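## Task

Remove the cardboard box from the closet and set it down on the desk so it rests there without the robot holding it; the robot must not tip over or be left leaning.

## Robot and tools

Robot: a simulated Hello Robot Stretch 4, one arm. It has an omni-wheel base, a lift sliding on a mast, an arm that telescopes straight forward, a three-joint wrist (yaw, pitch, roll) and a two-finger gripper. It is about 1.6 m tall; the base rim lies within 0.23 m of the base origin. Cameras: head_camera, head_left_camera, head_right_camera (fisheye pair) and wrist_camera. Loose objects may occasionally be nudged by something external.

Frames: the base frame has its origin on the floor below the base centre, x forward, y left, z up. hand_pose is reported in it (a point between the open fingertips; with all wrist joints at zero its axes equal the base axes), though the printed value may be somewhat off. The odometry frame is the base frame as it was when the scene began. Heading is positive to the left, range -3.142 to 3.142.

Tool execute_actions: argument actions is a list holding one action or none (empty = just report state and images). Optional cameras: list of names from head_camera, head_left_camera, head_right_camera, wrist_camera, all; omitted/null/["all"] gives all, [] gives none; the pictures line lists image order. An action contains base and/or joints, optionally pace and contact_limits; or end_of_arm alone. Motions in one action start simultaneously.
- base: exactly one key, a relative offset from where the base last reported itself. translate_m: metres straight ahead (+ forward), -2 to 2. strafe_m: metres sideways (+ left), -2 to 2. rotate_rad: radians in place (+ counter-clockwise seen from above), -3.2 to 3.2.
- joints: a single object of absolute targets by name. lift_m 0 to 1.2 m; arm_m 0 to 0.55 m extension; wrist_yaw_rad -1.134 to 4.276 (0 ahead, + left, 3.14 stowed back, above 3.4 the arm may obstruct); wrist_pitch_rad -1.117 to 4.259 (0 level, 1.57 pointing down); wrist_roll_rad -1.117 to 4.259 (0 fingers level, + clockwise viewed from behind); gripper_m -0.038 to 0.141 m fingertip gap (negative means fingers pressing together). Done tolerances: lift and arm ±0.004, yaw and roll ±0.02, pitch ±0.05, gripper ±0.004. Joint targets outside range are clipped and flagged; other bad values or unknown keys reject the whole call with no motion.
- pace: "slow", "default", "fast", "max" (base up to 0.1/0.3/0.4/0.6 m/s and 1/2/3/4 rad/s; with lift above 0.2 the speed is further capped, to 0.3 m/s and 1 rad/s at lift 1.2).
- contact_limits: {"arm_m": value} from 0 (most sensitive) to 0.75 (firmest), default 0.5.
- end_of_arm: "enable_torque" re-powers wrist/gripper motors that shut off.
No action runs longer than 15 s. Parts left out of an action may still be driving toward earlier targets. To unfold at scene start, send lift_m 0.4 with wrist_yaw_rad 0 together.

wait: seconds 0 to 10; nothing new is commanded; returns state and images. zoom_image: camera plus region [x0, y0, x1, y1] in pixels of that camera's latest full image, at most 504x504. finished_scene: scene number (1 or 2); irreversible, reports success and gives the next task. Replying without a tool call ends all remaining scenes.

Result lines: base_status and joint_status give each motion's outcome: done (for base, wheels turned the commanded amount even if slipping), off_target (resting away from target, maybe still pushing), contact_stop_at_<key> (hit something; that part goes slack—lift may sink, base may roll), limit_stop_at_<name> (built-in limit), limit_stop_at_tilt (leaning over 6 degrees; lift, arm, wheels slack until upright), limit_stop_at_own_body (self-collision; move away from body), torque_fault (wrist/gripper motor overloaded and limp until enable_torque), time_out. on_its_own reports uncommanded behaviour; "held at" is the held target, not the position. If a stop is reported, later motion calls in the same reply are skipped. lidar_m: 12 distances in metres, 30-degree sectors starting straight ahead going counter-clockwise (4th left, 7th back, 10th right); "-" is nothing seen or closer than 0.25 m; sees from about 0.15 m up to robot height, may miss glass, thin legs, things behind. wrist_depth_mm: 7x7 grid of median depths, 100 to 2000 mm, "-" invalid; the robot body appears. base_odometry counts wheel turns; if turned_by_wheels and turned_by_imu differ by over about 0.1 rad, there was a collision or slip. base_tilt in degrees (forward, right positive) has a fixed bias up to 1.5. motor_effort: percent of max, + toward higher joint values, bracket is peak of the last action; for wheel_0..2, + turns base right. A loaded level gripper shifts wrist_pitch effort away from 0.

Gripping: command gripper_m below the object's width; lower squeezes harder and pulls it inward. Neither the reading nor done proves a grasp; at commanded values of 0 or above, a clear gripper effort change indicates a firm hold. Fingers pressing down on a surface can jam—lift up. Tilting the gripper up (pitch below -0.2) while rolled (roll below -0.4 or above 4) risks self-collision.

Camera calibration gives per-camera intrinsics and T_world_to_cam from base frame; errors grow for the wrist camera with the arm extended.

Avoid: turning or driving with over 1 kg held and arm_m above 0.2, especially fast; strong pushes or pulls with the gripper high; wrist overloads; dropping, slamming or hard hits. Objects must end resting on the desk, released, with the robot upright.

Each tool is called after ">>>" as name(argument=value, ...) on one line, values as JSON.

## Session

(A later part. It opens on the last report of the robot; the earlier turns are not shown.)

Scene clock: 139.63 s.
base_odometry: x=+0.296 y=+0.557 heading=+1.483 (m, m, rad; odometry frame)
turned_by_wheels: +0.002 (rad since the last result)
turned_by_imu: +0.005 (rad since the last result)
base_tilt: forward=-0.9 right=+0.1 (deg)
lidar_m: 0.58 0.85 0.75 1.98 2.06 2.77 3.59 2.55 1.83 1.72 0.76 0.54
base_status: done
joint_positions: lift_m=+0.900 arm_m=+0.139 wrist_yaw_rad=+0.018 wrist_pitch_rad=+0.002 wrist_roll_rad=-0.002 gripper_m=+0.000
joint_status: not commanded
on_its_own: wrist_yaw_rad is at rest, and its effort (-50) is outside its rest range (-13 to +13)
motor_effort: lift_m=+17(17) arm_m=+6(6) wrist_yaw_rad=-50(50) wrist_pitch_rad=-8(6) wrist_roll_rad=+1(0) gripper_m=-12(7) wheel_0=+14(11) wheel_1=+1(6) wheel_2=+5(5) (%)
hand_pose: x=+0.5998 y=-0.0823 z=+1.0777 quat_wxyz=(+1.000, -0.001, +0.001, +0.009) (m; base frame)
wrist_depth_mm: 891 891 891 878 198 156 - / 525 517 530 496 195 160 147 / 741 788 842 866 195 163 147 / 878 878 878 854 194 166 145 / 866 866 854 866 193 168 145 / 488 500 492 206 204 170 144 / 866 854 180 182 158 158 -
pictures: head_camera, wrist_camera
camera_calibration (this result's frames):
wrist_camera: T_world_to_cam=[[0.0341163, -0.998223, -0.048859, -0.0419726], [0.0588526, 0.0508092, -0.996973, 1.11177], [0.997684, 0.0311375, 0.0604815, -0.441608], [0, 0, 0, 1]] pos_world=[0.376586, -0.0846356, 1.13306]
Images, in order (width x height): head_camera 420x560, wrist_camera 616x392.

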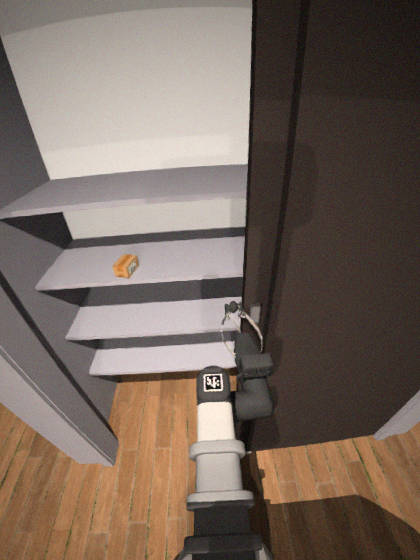

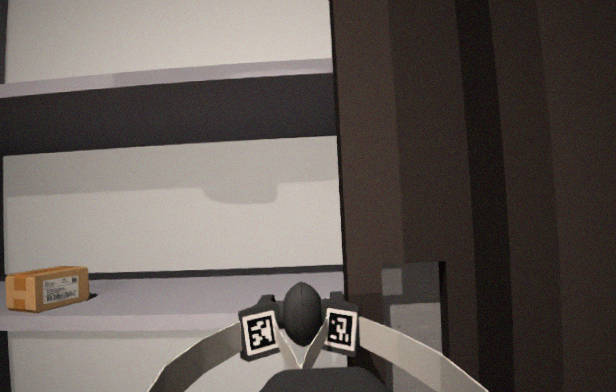

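>>> execute_actions(actions=[{"base":{"strafe_m":0.39},"joints":{"gripper_m":0.13,"lift_m":0.87,"wrist_yaw_rad":0}}], cameras=["wrist_camera","head_camera"])

Scene clock: 144.90 s.
base_odometry: x=-0.093 y=+0.591 heading=+1.483 (m, m, rad; odometry frame)
turned_by_wheels: +0.000 (rad since the last result)
turned_by_imu: +0.002 (rad since the last result)
base_tilt: forward=-0.8 right=+0.1 (deg)
lidar_m: 0.80 0.50 1.67 1.59 1.66 2.25 3.64 3.03 2.26 2.12 0.77 0.73
base_status: done
joint_positions: lift_m=+0.870 arm_m=+0.139 wrist_yaw_rad=+0.000 wrist_pitch_rad=+0.002 wrist_roll_rad=-0.002 gripper_m=+0.130
joint_status: all done
motor_effort: lift_m=+15(15) arm_m=+6(7) wrist_yaw_rad=-1(52) wrist_pitch_rad=-6(7) wrist_roll_rad=+2(1) gripper_m=-1(9) wheel_0=+0(12) wheel_1=-2(11) wheel_2=+3(5) (%)
hand_pose: x=+0.5983 y=-0.0874 z=+1.0479 quat_wxyz=(+1.000, -0.001, +0.001, +0.000) (m; base frame)
wrist_depth_mm: 525 768 866 878 878 676 878 / 500 549 569 585 609 627 627 / 544 759 854 866 866 878 866 / 535 798 854 866 854 854 866 / 530 732 854 530 768 683 627 / 480 445 473 842 449 219 854 / 521 661 842 156 842 842 842
pictures: head_camera, wrist_camera
camera_calibration (this result's frames):
wrist_camera: T_world_to_cam=[[0.0165158, -0.998674, -0.0487579, -0.0380867], [0.0600704, 0.0496676, -0.996958, 1.08158], [0.998057, 0.0135367, 0.0608111, -0.440263], [0, 0, 0, 1]] pos_world=[0.375066, -0.0857957, 1.1032]
Images, in order (width x height): head_camera 420x560, wrist_camera 616x392.

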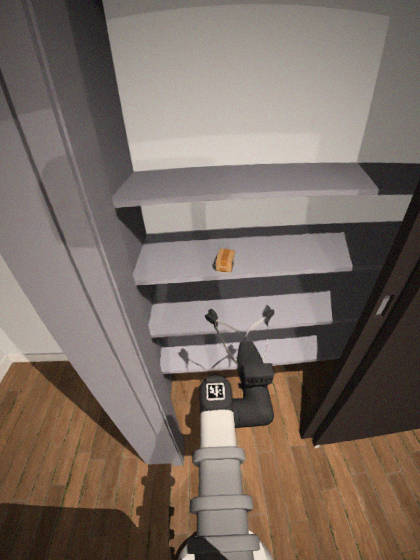

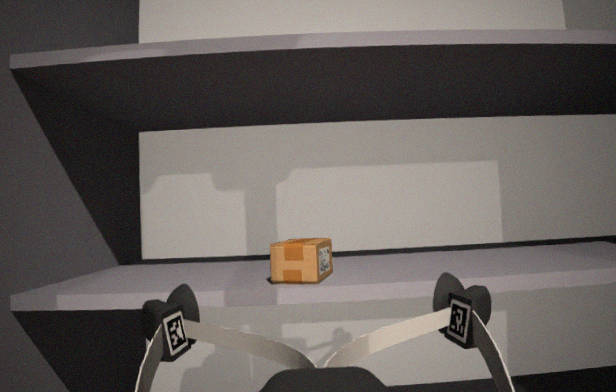

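>>> execute_actions(actions=[{"base":{"strafe_m":0.02},"joints":{"lift_m":0.865,"arm_m":0.3}}], cameras=["wrist_camera"])

>>> execute_actions(actions=[{"joints":{"arm_m":0.46},"contact_limits":{"arm_m":0.2},"pace":"slow"}], cameras=["wrist_camera","head_camera"])

Scene clock: 148.57 s.
base_odometry: x=-0.113 y=+0.593 heading=+1.483 (m, m, rad; odometry frame)
turned_by_wheels: +0.000 (rad since the last result)
turned_by_imu: +0.001 (rad since the last result)
base_tilt: forward=-0.7 right=+0.2 (deg)
lidar_m: 0.80 0.49 1.65 1.57 1.64 2.19 3.63 3.02 2.29 2.13 0.75 0.75
base_status: done
joint_positions: lift_m=+0.865 arm_m=+0.299 wrist_yaw_rad=+0.000 wrist_pitch_rad=+0.002 wrist_roll_rad=-0.002 gripper_m=+0.130
joint_status: all done
motor_effort: lift_m=+15(16) arm_m=+7(5) wrist_yaw_rad=+0(1) wrist_pitch_rad=-6(6) wrist_roll_rad=+1(2) gripper_m=-1(1) wheel_0=+2(8) wheel_1=-1(7) wheel_2=+0(2) (%)
hand_pose: x=+0.7582 y=-0.0874 z=+1.0428 quat_wxyz=(+1.000, -0.001, +0.001, +0.000) (m; base frame)
wrist_depth_mm: 394 407 413 421 427 449 449 / 504 564 585 603 621 634 647 / 517 699 707 707 707 699 707 / 508 699 699 707 699 699 699 / 504 691 691 325 691 640 580 / 351 307 300 306 307 219 312 / 477 597 683 156 683 683 691
pictures: wrist_camera
camera_calibration (this result's frames):
wrist_camera: T_world_to_cam=[[0.0165947, -0.998673, -0.0487614, -0.0410048], [0.0598636, 0.049673, -0.99697, 1.06711], [0.998069, 0.0136254, 0.0606084, -0.59939], [0, 0, 0, 1]] pos_world=[0.535032, -0.0857899, 1.0982]
Images, in order (width x height): wrist_camera 616x392.

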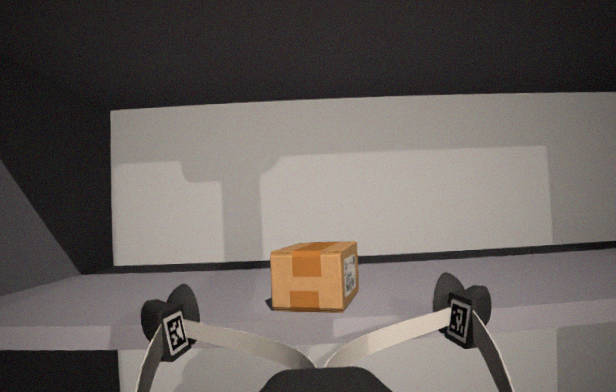

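Scene clock: 151.43 s.
base_odometry: x=-0.113 y=+0.593 heading=+1.483 (m, m, rad; odometry frame)
turned_by_wheels: +0.000 (rad since the last result)
turned_by_imu: +0.001 (rad since the last result)
base_tilt: forward=-0.9 right=+0.1 (deg)
lidar_m: 0.81 0.51 1.65 1.58 1.65 2.22 3.63 3.02 2.27 2.14 0.77 0.76
base_status: not commanded
joint_positions: lift_m=+0.865 arm_m=+0.459 wrist_yaw_rad=+0.000 wrist_pitch_rad=+0.002 wrist_roll_rad=-0.002 gripper_m=+0.130
joint_status: all done
motor_effort: lift_m=+15(15) arm_m=+7(5) wrist_yaw_rad=+0(1) wrist_pitch_rad=-6(6) wrist_roll_rad=+2(1) gripper_m=-5(3) wheel_0=+2(2) wheel_1=-1(1) wheel_2=+0(0) (%)
contact_limits: arm_m 0.2
hand_pose: x=+0.9182 y=-0.0874 z=+1.0428 quat_wxyz=(+1.000, -0.001, +0.001, +0.000) (m; base frame)
wrist_depth_mm: 397 407 413 421 430 445 445 / 500 544 544 544 549 549 544 / 521 544 544 539 544 544 549 / 521 539 539 544 539 544 539 / 521 539 535 535 530 535 539 / 349 306 189 160 198 218 279 / 217 208 179 153 182 184 193
pictures: head_camera, wrist_camera
camera_calibration (this result's frames):
wrist_camera: T_world_to_cam=[[0.016523, -0.998674, -0.0487614, -0.0436139], [0.0598658, 0.0496687, -0.99697, 1.05753], [0.99807, 0.0135538, 0.0606071, -0.759026], [0, 0, 0, 1]] pos_world=[0.694971, -0.0857946, 1.0982]
Images, in order (width x height): head_camera 420x560, wrist_camera 616x392.

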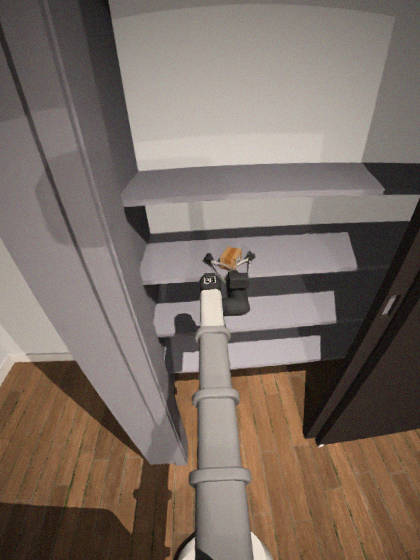

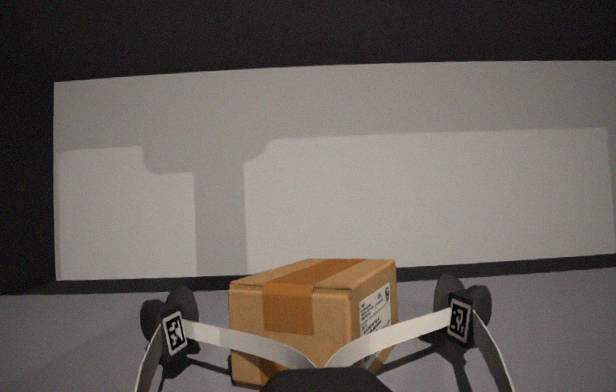

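Good. Grip and lift.

>>> execute_actions(actions=[{"joints":{"gripper_m":0.02}}], cameras=["wrist_camera"])

>>> execute_actions(actions=[{"joints":{"lift_m":0.89},"pace":"slow"}], cameras=["wrist_camera"])

>>> execute_actions(actions=[{"joints":{"arm_m":0.02}}], cameras=["wrist_camera","head_camera"])

Scene clock: 154.83 s.
base_odometry: x=-0.113 y=+0.593 heading=+1.483 (m, m, rad; odometry frame)
turned_by_wheels: +0.000 (rad since the last result)
turned_by_imu: +0.001 (rad since the last result)
base_tilt: forward=-0.8 right=+0.1 (deg)
lidar_m: 0.81 0.49 1.65 1.57 1.65 2.20 3.62 3.01 2.29 2.14 0.77 0.75
base_status: not commanded
joint_positions: lift_m=+0.865 arm_m=+0.459 wrist_yaw_rad=+0.000 wrist_pitch_rad=+0.002 wrist_roll_rad=-0.002 gripper_m=+0.020
joint_status: all done
motor_effort: lift_m=+15(15) arm_m=+7(7) wrist_yaw_rad=+1(1) wrist_pitch_rad=-6(5) wrist_roll_rad=+2(2) gripper_m=-22(19) wheel_0=+2(2) wheel_1=-1(1) wheel_2=+0(0) (%)
hand_pose: x=+0.9182 y=-0.0874 z=+1.0428 quat_wxyz=(+1.000, -0.001, +0.001, +0.000) (m; base frame)
wrist_depth_mm: 394 407 415 421 430 445 449 / 500 544 544 544 544 549 549 / 525 544 544 544 539 544 539 / 521 539 539 539 539 539 544 / 517 535 539 535 539 535 539 / 349 343 180 157 188 291 279 / 216 191 169 155 179 161 193
pictures: wrist_camera
camera_calibration (this result's frames):
wrist_camera: T_world_to_cam=[[0.0164639, -0.998675, -0.0487612, -0.0435773], [0.0598688, 0.049665, -0.99697, 1.05753], [0.99807, 0.0134947, 0.0606071, -0.759054], [0, 0, 0, 1]] pos_world=[0.694994, -0.0857984, 1.0982]
Images, in order (width x height): wrist_camera 616x392.

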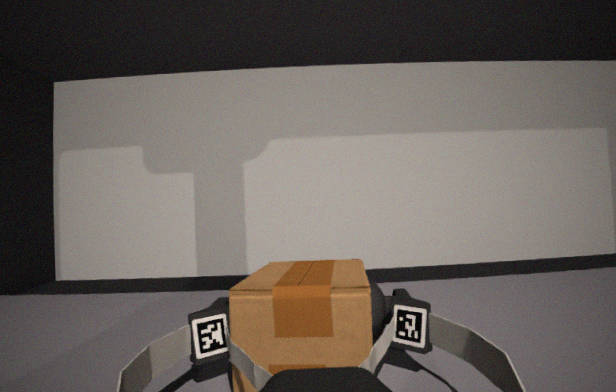

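Scene clock: 155.83 s.
base_odometry: x=-0.113 y=+0.593 heading=+1.483 (m, m, rad; odometry frame)
turned_by_wheels: +0.000 (rad since the last result)
turned_by_imu: +0.000 (rad since the last result)
base_tilt: forward=-0.8 right=+0.1 (deg)
lidar_m: 0.81 0.51 1.67 1.58 1.64 2.19 3.63 3.02 2.27 2.14 0.75 0.76
base_status: not commanded
joint_positions: lift_m=+0.890 arm_m=+0.459 wrist_yaw_rad=+0.000 wrist_pitch_rad=+0.003 wrist_roll_rad=-0.002 gripper_m=+0.020
joint_status: all done
motor_effort: lift_m=+21(22) arm_m=+7(6) wrist_yaw_rad=+0(1) wrist_pitch_rad=-8(9) wrist_roll_rad=+1(1) gripper_m=-22(22) wheel_0=+2(2) wheel_1=-1(1) wheel_2=+0(0) (%)
hand_pose: x=+0.9182 y=-0.0874 z=+1.0672 quat_wxyz=(+1.000, -0.001, +0.001, +0.000) (m; base frame)
wrist_depth_mm: 347 362 366 373 382 394 397 / 469 496 521 544 549 544 544 / 525 539 539 544 544 544 549 / 521 539 539 539 544 544 539 / 517 535 539 535 535 535 535 / 452 445 180 157 188 375 355 / 281 249 169 156 184 161 243
pictures: wrist_camera
camera_calibration (this result's frames):
wrist_camera: T_world_to_cam=[[0.0164239, -0.998675, -0.0487748, -0.042341], [0.0590469, 0.049665, -0.997019, 1.08257], [0.99812, 0.013495, 0.0597843, -0.759695], [0, 0, 0, 1]] pos_world=[0.69504, -0.0857984, 1.12269]
Images, in order (width x height): wrist_camera 616x392.

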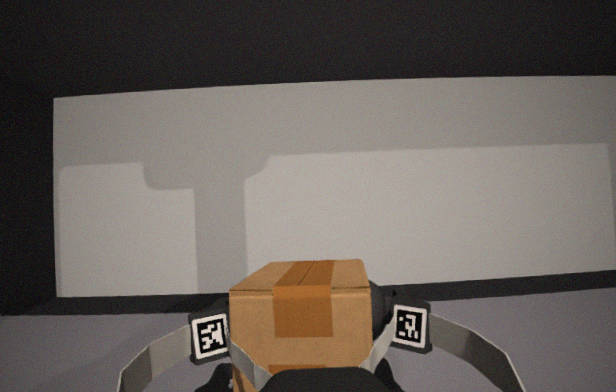

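Scene clock: 158.23 s.
base_odometry: x=-0.113 y=+0.593 heading=+1.483 (m, m, rad; odometry frame)
turned_by_wheels: +0.000 (rad since the last result)
turned_by_imu: +0.001 (rad since the last result)
base_tilt: forward=-0.8 right=+0.1 (deg)
lidar_m: 0.81 0.48 1.66 1.59 1.65 2.20 3.65 3.00 2.29 2.13 0.75 0.75
base_status: not commanded
joint_positions: lift_m=+0.890 arm_m=+0.021 wrist_yaw_rad=+0.000 wrist_pitch_rad=+0.003 wrist_roll_rad=-0.002 gripper_m=+0.020
joint_status: all done
motor_effort: lift_m=+21(21) arm_m=-7(9) wrist_yaw_rad=+1(1) wrist_pitch_rad=-11(11) wrist_roll_rad=+2(2) gripper_m=-25(23) wheel_0=+2(2) wheel_1=-1(1) wheel_2=+0(0) (%)
hand_pose: x=+0.4806 y=-0.0875 z=+1.0670 quat_wxyz=(+1.000, -0.001, +0.002, +0.000) (m; base frame)
wrist_depth_mm: 521 768 976 991 1008 1008 976 / 525 668 991 654 676 683 707 / 512 715 904 946 976 976 976 / 500 750 976 960 976 976 976 / 496 723 976 976 946 842 768 / 496 627 180 157 188 960 976 / 492 585 170 156 184 161 931
pictures: head_camera, wrist_camera
camera_calibration (this result's frames):
wrist_camera: T_world_to_cam=[[0.0163167, -0.998676, -0.0487843, -0.0351225], [0.0584745, 0.0496604, -0.997053, 1.10855], [0.998156, 0.0134159, 0.0592074, -0.322278], [0, 0, 0, 1]] pos_world=[0.257434, -0.0858036, 1.12265]
Images, in order (width x height): head_camera 420x560, wrist_camera 616x392.

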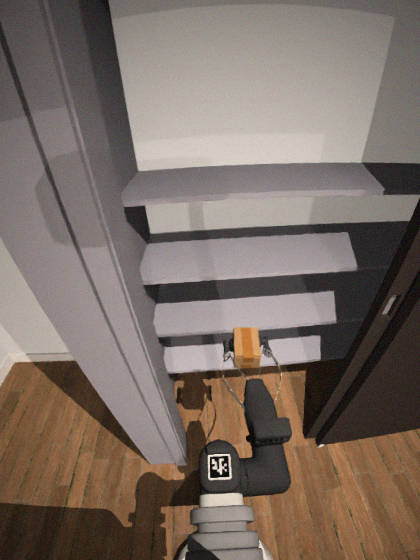

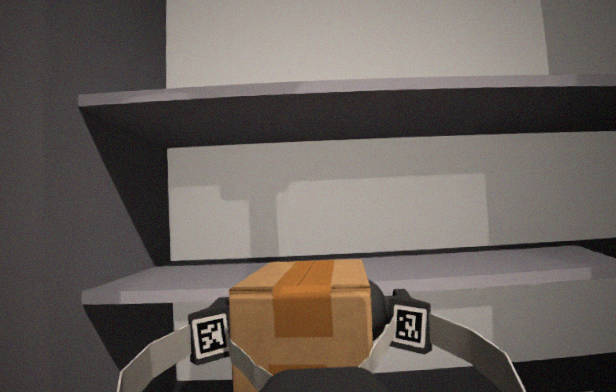

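Back up, turn around.

>>> execute_actions(actions=[{"base":{"translate_m":-1.0}}], cameras=[])

>>> execute_actions(actions=[{"base":{"rotate_rad":3.14}}])

Scene clock: 163.93 s.
base_odometry: x=-0.200 y=-0.403 heading=+1.483 (m, m, rad; odometry frame)
turned_by_wheels: +0.000 (rad since the last result)
turned_by_imu: +0.003 (rad since the last result)
base_tilt: forward=-0.8 right=+0.1 (deg)
lidar_m: 1.49 2.27 1.63 1.55 1.61 2.15 2.55 1.84 2.27 2.19 2.17 1.62
base_status: done
joint_positions: lift_m=+0.890 arm_m=+0.021 wrist_yaw_rad=+0.000 wrist_pitch_rad=+0.003 wrist_roll_rad=-0.002 gripper_m=+0.020
joint_status: not commanded
motor_effort: lift_m=+20(20) arm_m=-7(7) wrist_yaw_rad=+1(1) wrist_pitch_rad=-11(10) wrist_roll_rad=+1(1) gripper_m=-23(21) wheel_0=-2(8) wheel_1=-2(6) wheel_2=+0(10) (%)
hand_pose: x=+0.4805 y=-0.0874 z=+1.0670 quat_wxyz=(+1.000, -0.001, +0.002, +0.000) (m; base frame)
wrist_depth_mm: - - 1255 - - 1281 1281 / - - 1229 - - 1281 1281 / 1983 - 1255 1921 1983 1281 1255 / 1983 1983 1229 - 1983 1255 1255 / 1983 1921 1205 1576 1983 1229 1255 / 1983 1921 181 157 188 1229 1255 / 1921 1921 170 155 183 161 1229
pictures: none
No camera images: the call's "cameras" was empty. Leave "cameras" out to get every camera's image.

Scene clock: 166.83 s.
base_odometry: x=-0.200 y=-0.403 heading=-1.660 (m, m, rad; odometry frame)
turned_by_wheels: +3.140 (rad since the last result)
turned_by_imu: +3.152 (rad since the last result)
base_tilt: forward=-0.9 right=+0.1 (deg)
lidar_m: 2.41 1.82 2.27 2.19 2.22 1.63 1.47 2.28 1.65 1.55 1.60 2.16
base_status: done
joint_positions: lift_m=+0.890 arm_m=+0.021 wrist_yaw_rad=+0.000 wrist_pitch_rad=+0.003 wrist_roll_rad=-0.002 gripper_m=+0.020
joint_status: not commanded
motor_effort: lift_m=+20(20) arm_m=-7(6) wrist_yaw_rad=+0(1) wrist_pitch_rad=-10(12) wrist_roll_rad=+1(2) gripper_m=-21(25) wheel_0=-1(9) wheel_1=-2(5) wheel_2=-1(10) (%)
hand_pose: x=+0.4806 y=-0.0874 z=+1.0670 quat_wxyz=(+1.000, -0.001, +0.002, +0.000) (m; base frame)
wrist_depth_mm: - - - - - - - / - - - - - - - / - - - - - - - / - - - - - - - / - - - - - - - / - - 181 157 187 - - / - - 170 156 185 161 -
pictures: head_camera, head_left_camera, head_right_camera, wrist_camera
camera_calibration (this result's frames):
wrist_camera: T_world_to_cam=[[0.0166498, -0.99867, -0.0487905, -0.0351786], [0.058458, 0.049686, -0.997053, 1.10858], [0.998151, 0.0137485, 0.0592075, -0.322278], [0, 0, 0, 1]] pos_world=[0.257462, -0.0857821, 1.12268]
Images, in order (width x height): head_camera 420x560, head_left_camera 420x672, head_right_camera 420x672, wrist_camera 616x392.

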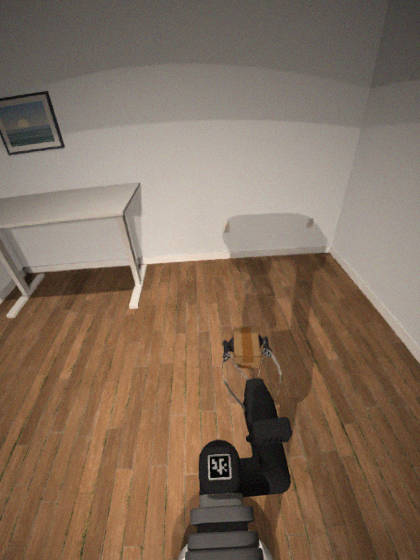

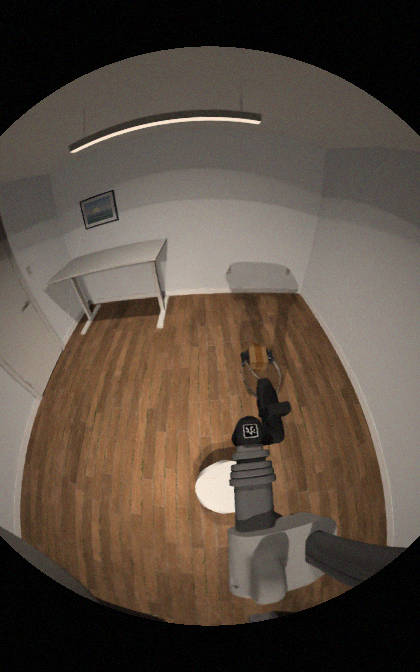

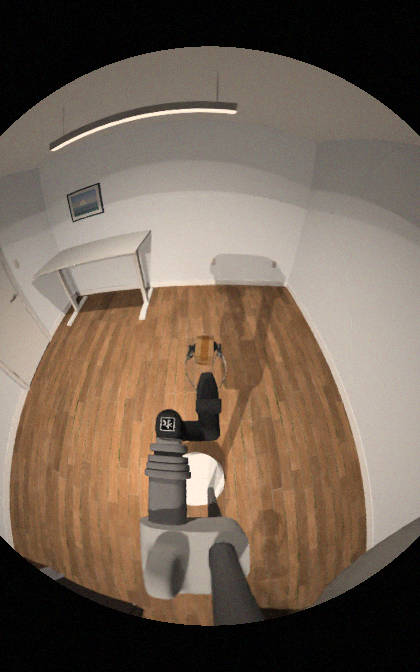

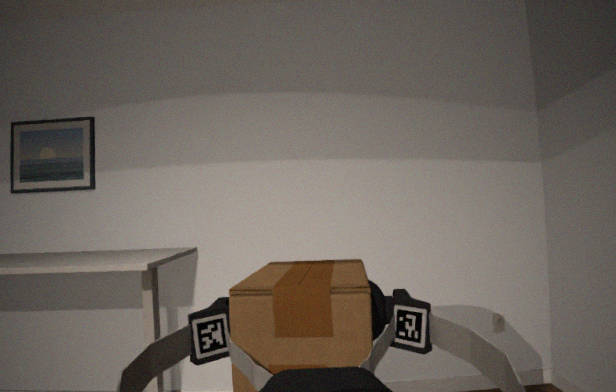

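>>> execute_actions(actions=[{"base":{"strafe_m":1.3},"joints":{"lift_m":1.0},"pace":"fast"}], cameras=[])

>>> execute_actions(actions=[{"base":{"translate_m":1.0},"pace":"fast"}])

Scene clock: 174.00 s.
base_odometry: x=+1.095 y=-0.519 heading=-1.660 (m, m, rad; odometry frame)
turned_by_wheels: +0.000 (rad since the last result)
turned_by_imu: +0.005 (rad since the last result)
base_tilt: forward=-0.9 right=+0.1 (deg)
lidar_m: 1.68 1.30 0.94 0.88 0.93 1.22 1.51 1.59 2.09 2.85 2.97 1.78
base_status: done
joint_positions: lift_m=+1.000 arm_m=+0.021 wrist_yaw_rad=+0.000 wrist_pitch_rad=+0.003 wrist_roll_rad=-0.002 gripper_m=+0.020
joint_status: all done
motor_effort: lift_m=+21(20) arm_m=-6(7) wrist_yaw_rad=+1(0) wrist_pitch_rad=-9(10) wrist_roll_rad=+1(1) gripper_m=-22(20) wheel_0=+1(10) wheel_1=+0(11) wheel_2=+0(1) (%)
hand_pose: x=+0.4806 y=-0.0874 z=+1.1770 quat_wxyz=(+1.000, -0.001, +0.002, +0.000) (m; base frame)
wrist_depth_mm: 1464 - - - - - - / 1499 - - - - - - / 1464 - - - - - - / 1430 - - - - - - / 1430 1921 - - - - - / 1430 1661 181 157 188 - - / 1397 1661 170 156 185 161 -
pictures: none
No camera images: the call's "cameras" was empty. Leave "cameras" out to get every camera's image.

Scene clock: 178.27 s.
base_odometry: x=+1.005 y=-1.515 heading=-1.660 (m, m, rad; odometry frame)
turned_by_wheels: +0.000 (rad since the last result)
turned_by_imu: -0.001 (rad since the last result)
base_tilt: forward=-0.8 right=+0.1 (deg)
lidar_m: 0.68 0.71 0.91 0.89 0.94 1.30 2.52 2.64 2.98 2.82 2.21 0.73
base_status: done
joint_positions: lift_m=+1.000 arm_m=+0.021 wrist_yaw_rad=+0.000 wrist_pitch_rad=+0.003 wrist_roll_rad=-0.002 gripper_m=+0.020
joint_status: not commanded
motor_effort: lift_m=+20(20) arm_m=-6(7) wrist_yaw_rad=+0(0) wrist_pitch_rad=-10(9) wrist_roll_rad=+2(1) gripper_m=-21(21) wheel_0=+0(6) wheel_1=+1(5) wheel_2=+2(13) (%)
hand_pose: x=+0.4806 y=-0.0874 z=+1.1771 quat_wxyz=(+1.000, -0.001, +0.002, +0.000) (m; base frame)
wrist_depth_mm: 1255 1255 1255 1281 1308 1281 1281 / 1255 1255 1229 1281 1281 1281 1281 / 1255 1255 1229 1281 1255 1281 1255 / 1255 1255 1229 1255 1281 1255 1255 / 1229 1255 1255 1255 1255 1255 1281 / 1229 1229 181 157 187 1025 1229 / 768 683 170 156 185 161 668
pictures: head_camera, head_left_camera, head_right_camera, wrist_camera
camera_calibration (this result's frames):
wrist_camera: T_world_to_cam=[[0.0165479, -0.998672, -0.0487895, -0.0297918], [0.058525, 0.04968, -0.997049, 1.21826], [0.998149, 0.0136437, 0.0592693, -0.328839], [0, 0, 0, 1]] pos_world=[0.257424, -0.085789, 1.2327]
Images, in order (width x height): head_camera 420x560, head_left_camera 420x672, head_right_camera 420x672, wrist_camera 616x392.

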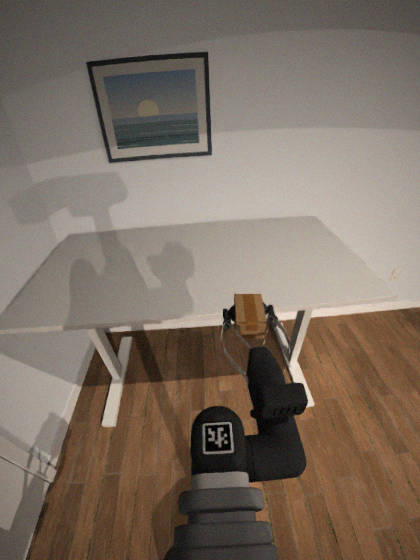

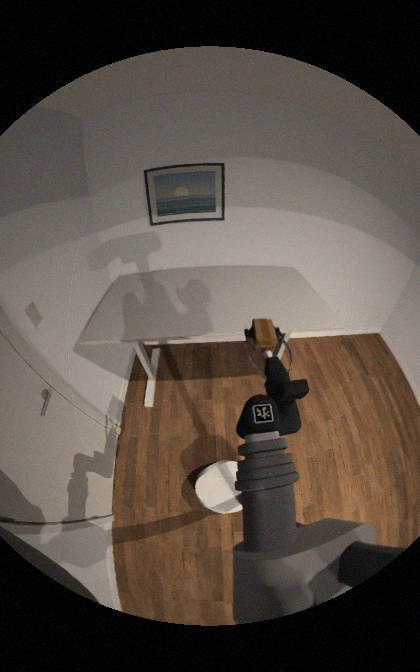

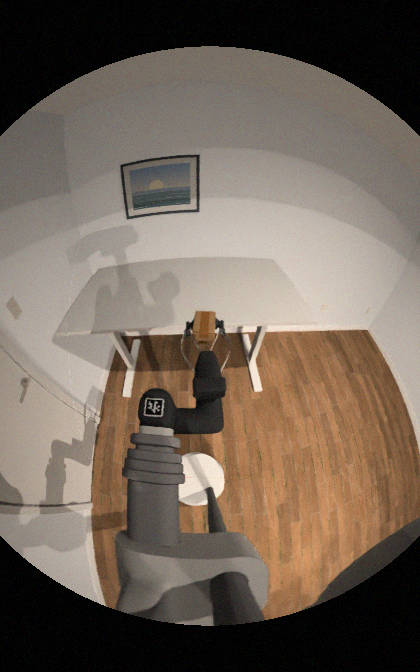

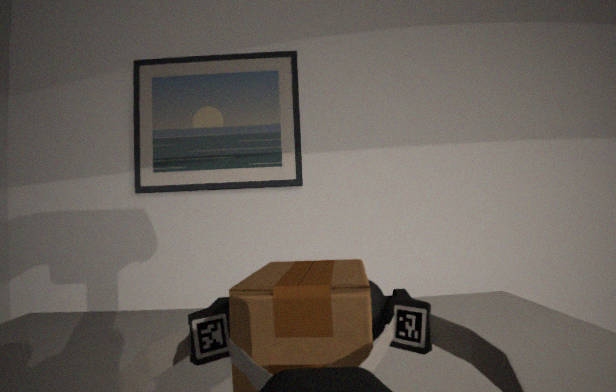

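>>> execute_actions(actions=[{"joints":{"arm_m":0.42,"lift_m":0.9}}], cameras=[])

>>> execute_actions(actions=[{"joints":{"lift_m":0.82},"pace":"slow"}], cameras=["wrist_camera","head_camera"])

Scene clock: 181.93 s.
base_odometry: x=+1.005 y=-1.515 heading=-1.660 (m, m, rad; odometry frame)
turned_by_wheels: +0.000 (rad since the last result)
turned_by_imu: +0.001 (rad since the last result)
base_tilt: forward=-0.7 right=+0.1 (deg)
lidar_m: 0.68 0.71 0.91 0.90 0.93 1.29 2.52 2.62 2.98 2.84 2.20 0.72
base_status: not commanded
joint_positions: lift_m=+0.900 arm_m=+0.419 wrist_yaw_rad=+0.000 wrist_pitch_rad=+0.003 wrist_roll_rad=-0.002 gripper_m=+0.020
joint_status: all done
motor_effort: lift_m=+16(19) arm_m=+6(7) wrist_yaw_rad=+0(2) wrist_pitch_rad=-11(11) wrist_roll_rad=+2(0) gripper_m=-23(20) wheel_0=+0(0) wheel_1=+1(1) wheel_2=+2(2) (%)
hand_pose: x=+0.8782 y=-0.0874 z=+1.0775 quat_wxyz=(+1.000, -0.001, +0.002, +0.000) (m; base frame)
wrist_depth_mm: 854 842 854 878 866 878 891 / 842 854 842 878 866 866 878 / 854 866 866 878 866 866 878 / 854 854 854 854 854 854 866 / 842 842 854 842 854 842 854 / 842 759 181 157 188 654 621 / 488 430 170 156 184 161 415
pictures: none
No camera images: the call's "cameras" was empty. Leave "cameras" out to get every camera's image.

Scene clock: 183.47 s.
base_odometry: x=+1.005 y=-1.515 heading=-1.660 (m, m, rad; odometry frame)
turned_by_wheels: +0.000 (rad since the last result)
turned_by_imu: +0.000 (rad since the last result)
base_tilt: forward=-0.7 right=+0.0 (deg)
lidar_m: 0.69 0.71 0.93 0.90 0.94 1.29 2.52 2.62 2.97 2.82 2.21 0.73
base_status: not commanded
joint_positions: lift_m=+0.820 arm_m=+0.419 wrist_yaw_rad=+0.000 wrist_pitch_rad=+0.001 wrist_roll_rad=-0.002 gripper_m=+0.020
joint_status: all done
motor_effort: lift_m=+13(17) arm_m=+6(6) wrist_yaw_rad=+0(2) wrist_pitch_rad=-4(11) wrist_roll_rad=+1(1) gripper_m=-20(19) wheel_0=+0(0) wheel_1=+1(1) wheel_2=+2(2) (%)
hand_pose: x=+0.8782 y=-0.0874 z=+0.9983 quat_wxyz=(+1.000, -0.001, +0.000, +0.000) (m; base frame)
wrist_depth_mm: 878 854 854 878 878 878 891 / 854 854 842 854 878 878 866 / 854 866 866 866 866 866 866 / 854 854 854 866 842 854 854 / 854 854 854 854 854 854 768 / 455 449 180 158 187 379 362 / 281 248 170 156 184 160 242
pictures: head_camera, wrist_camera
camera_calibration (this result's frames):
wrist_camera: T_world_to_cam=[[0.0165441, -0.998674, -0.0487428, -0.0451712], [0.0609912, 0.0496666, -0.996902, 1.01449], [0.998001, 0.01352, 0.0617321, -0.717529], [0, 0, 0, 1]] pos_world=[0.654967, -0.0857968, 1.05344]
Images, in order (width x height): head_camera 420x560, wrist_camera 616x392.

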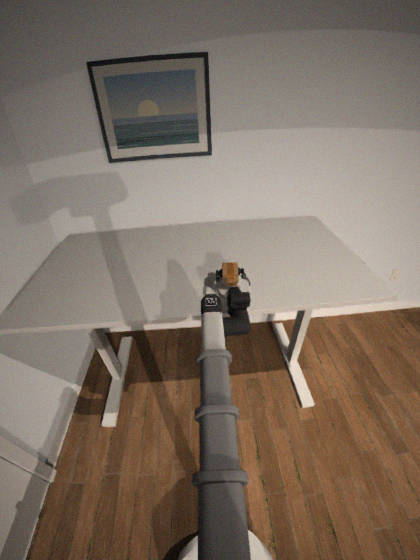

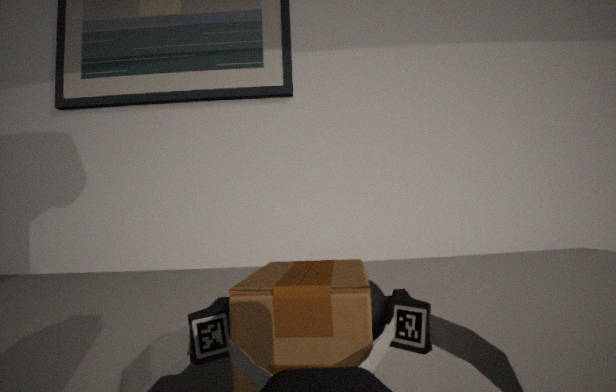

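Pitch effort dropped: it's touching down. Release.

>>> execute_actions(actions=[{"joints":{"gripper_m":0.13},"pace":"slow"}], cameras=[])

>>> execute_actions(actions=[{"joints":{"arm_m":0.0,"lift_m":0.83}}], cameras=["wrist_camera","head_camera"])

Scene clock: 188.93 s.
base_odometry: x=+1.005 y=-1.515 heading=-1.660 (m, m, rad; odometry frame)
turned_by_wheels: +0.000 (rad since the last result)
turned_by_imu: +0.001 (rad since the last result)
base_tilt: forward=-0.8 right=+0.1 (deg)
lidar_m: 0.68 0.70 0.91 0.89 0.93 1.27 2.52 2.65 2.96 2.83 2.18 0.72
base_status: not commanded
joint_positions: lift_m=+0.820 arm_m=+0.419 wrist_yaw_rad=+0.000 wrist_pitch_rad=+0.001 wrist_roll_rad=-0.002 gripper_m=+0.130
joint_status: all done
motor_effort: lift_m=+13(13) arm_m=+6(7) wrist_yaw_rad=+1(1) wrist_pitch_rad=+0(5) wrist_roll_rad=+1(2) gripper_m=-4(19) wheel_0=+0(0) wheel_1=+1(1) wheel_2=+2(2) (%)
hand_pose: x=+0.8782 y=-0.0874 z=+0.9984 quat_wxyz=(+1.000, -0.001, +0.000, +0.000) (m; base frame)
wrist_depth_mm: 866 854 842 878 878 878 878 / 842 854 854 866 878 878 866 / 854 866 854 866 854 866 866 / 842 854 842 866 854 866 854 / 854 854 854 831 854 854 768 / 455 397 387 216 362 218 359 / 281 267 246 156 236 238 243
pictures: none
No camera images: the call's "cameras" was empty. Leave "cameras" out to get every camera's image.

Scene clock: 191.27 s.
base_odometry: x=+1.005 y=-1.515 heading=-1.660 (m, m, rad; odometry frame)
turned_by_wheels: +0.000 (rad since the last result)
turned_by_imu: +0.001 (rad since the last result)
base_tilt: forward=-0.8 right=+0.1 (deg)
lidar_m: 0.68 0.71 0.92 0.89 0.93 1.30 2.52 2.60 2.97 2.82 2.18 0.71
base_status: not commanded
joint_positions: lift_m=+0.830 arm_m=+0.001 wrist_yaw_rad=+0.000 wrist_pitch_rad=+0.002 wrist_roll_rad=-0.002 gripper_m=+0.130
joint_status: all done
motor_effort: lift_m=+20(21) arm_m=-7(6) wrist_yaw_rad=+0(1) wrist_pitch_rad=-7(7) wrist_roll_rad=+2(2) gripper_m=-3(0) wheel_0=+0(0) wheel_1=+1(1) wheel_2=+2(2) (%)
hand_pose: x=+0.4606 y=-0.0874 z=+1.0073 quat_wxyz=(+1.000, -0.001, +0.001, +0.000) (m; base frame)
wrist_depth_mm: 1308 1308 1281 1281 1308 1308 1308 / 1281 1281 1255 1281 1308 1308 1336 / 1281 1281 1281 1281 1281 1281 1281 / 1255 1281 1255 1281 1308 1281 1281 / 1255 1255 1255 1078 1008 904 820 / 492 449 449 517 455 218 504 / 1255 1255 1229 156 1255 1255 1255
pictures: head_camera, wrist_camera
camera_calibration (this result's frames):
wrist_camera: T_world_to_cam=[[0.0163951, -0.998677, -0.0487369, -0.0377821], [0.0594772, 0.0496312, -0.996995, 1.04972], [0.998095, 0.0134471, 0.0602122, -0.299787], [0, 0, 0, 1]] pos_world=[0.2374, -0.0858, 1.06278]
Images, in order (width x height): head_camera 420x560, wrist_camera 616x392.

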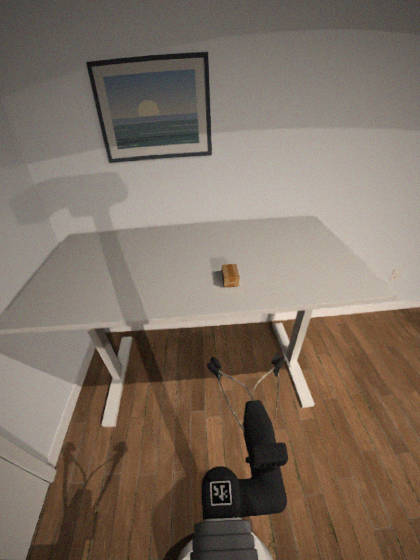

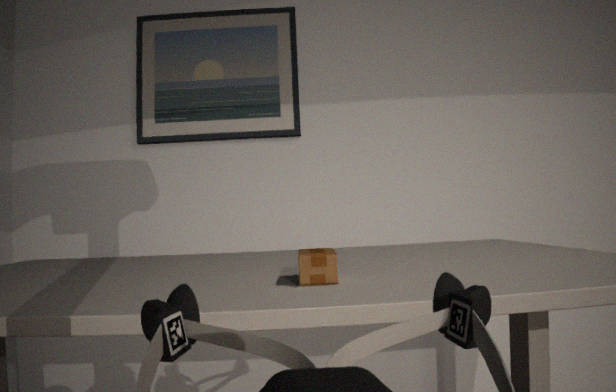

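>>> finished_scene(scene=1)

The scene is finished: the task was done.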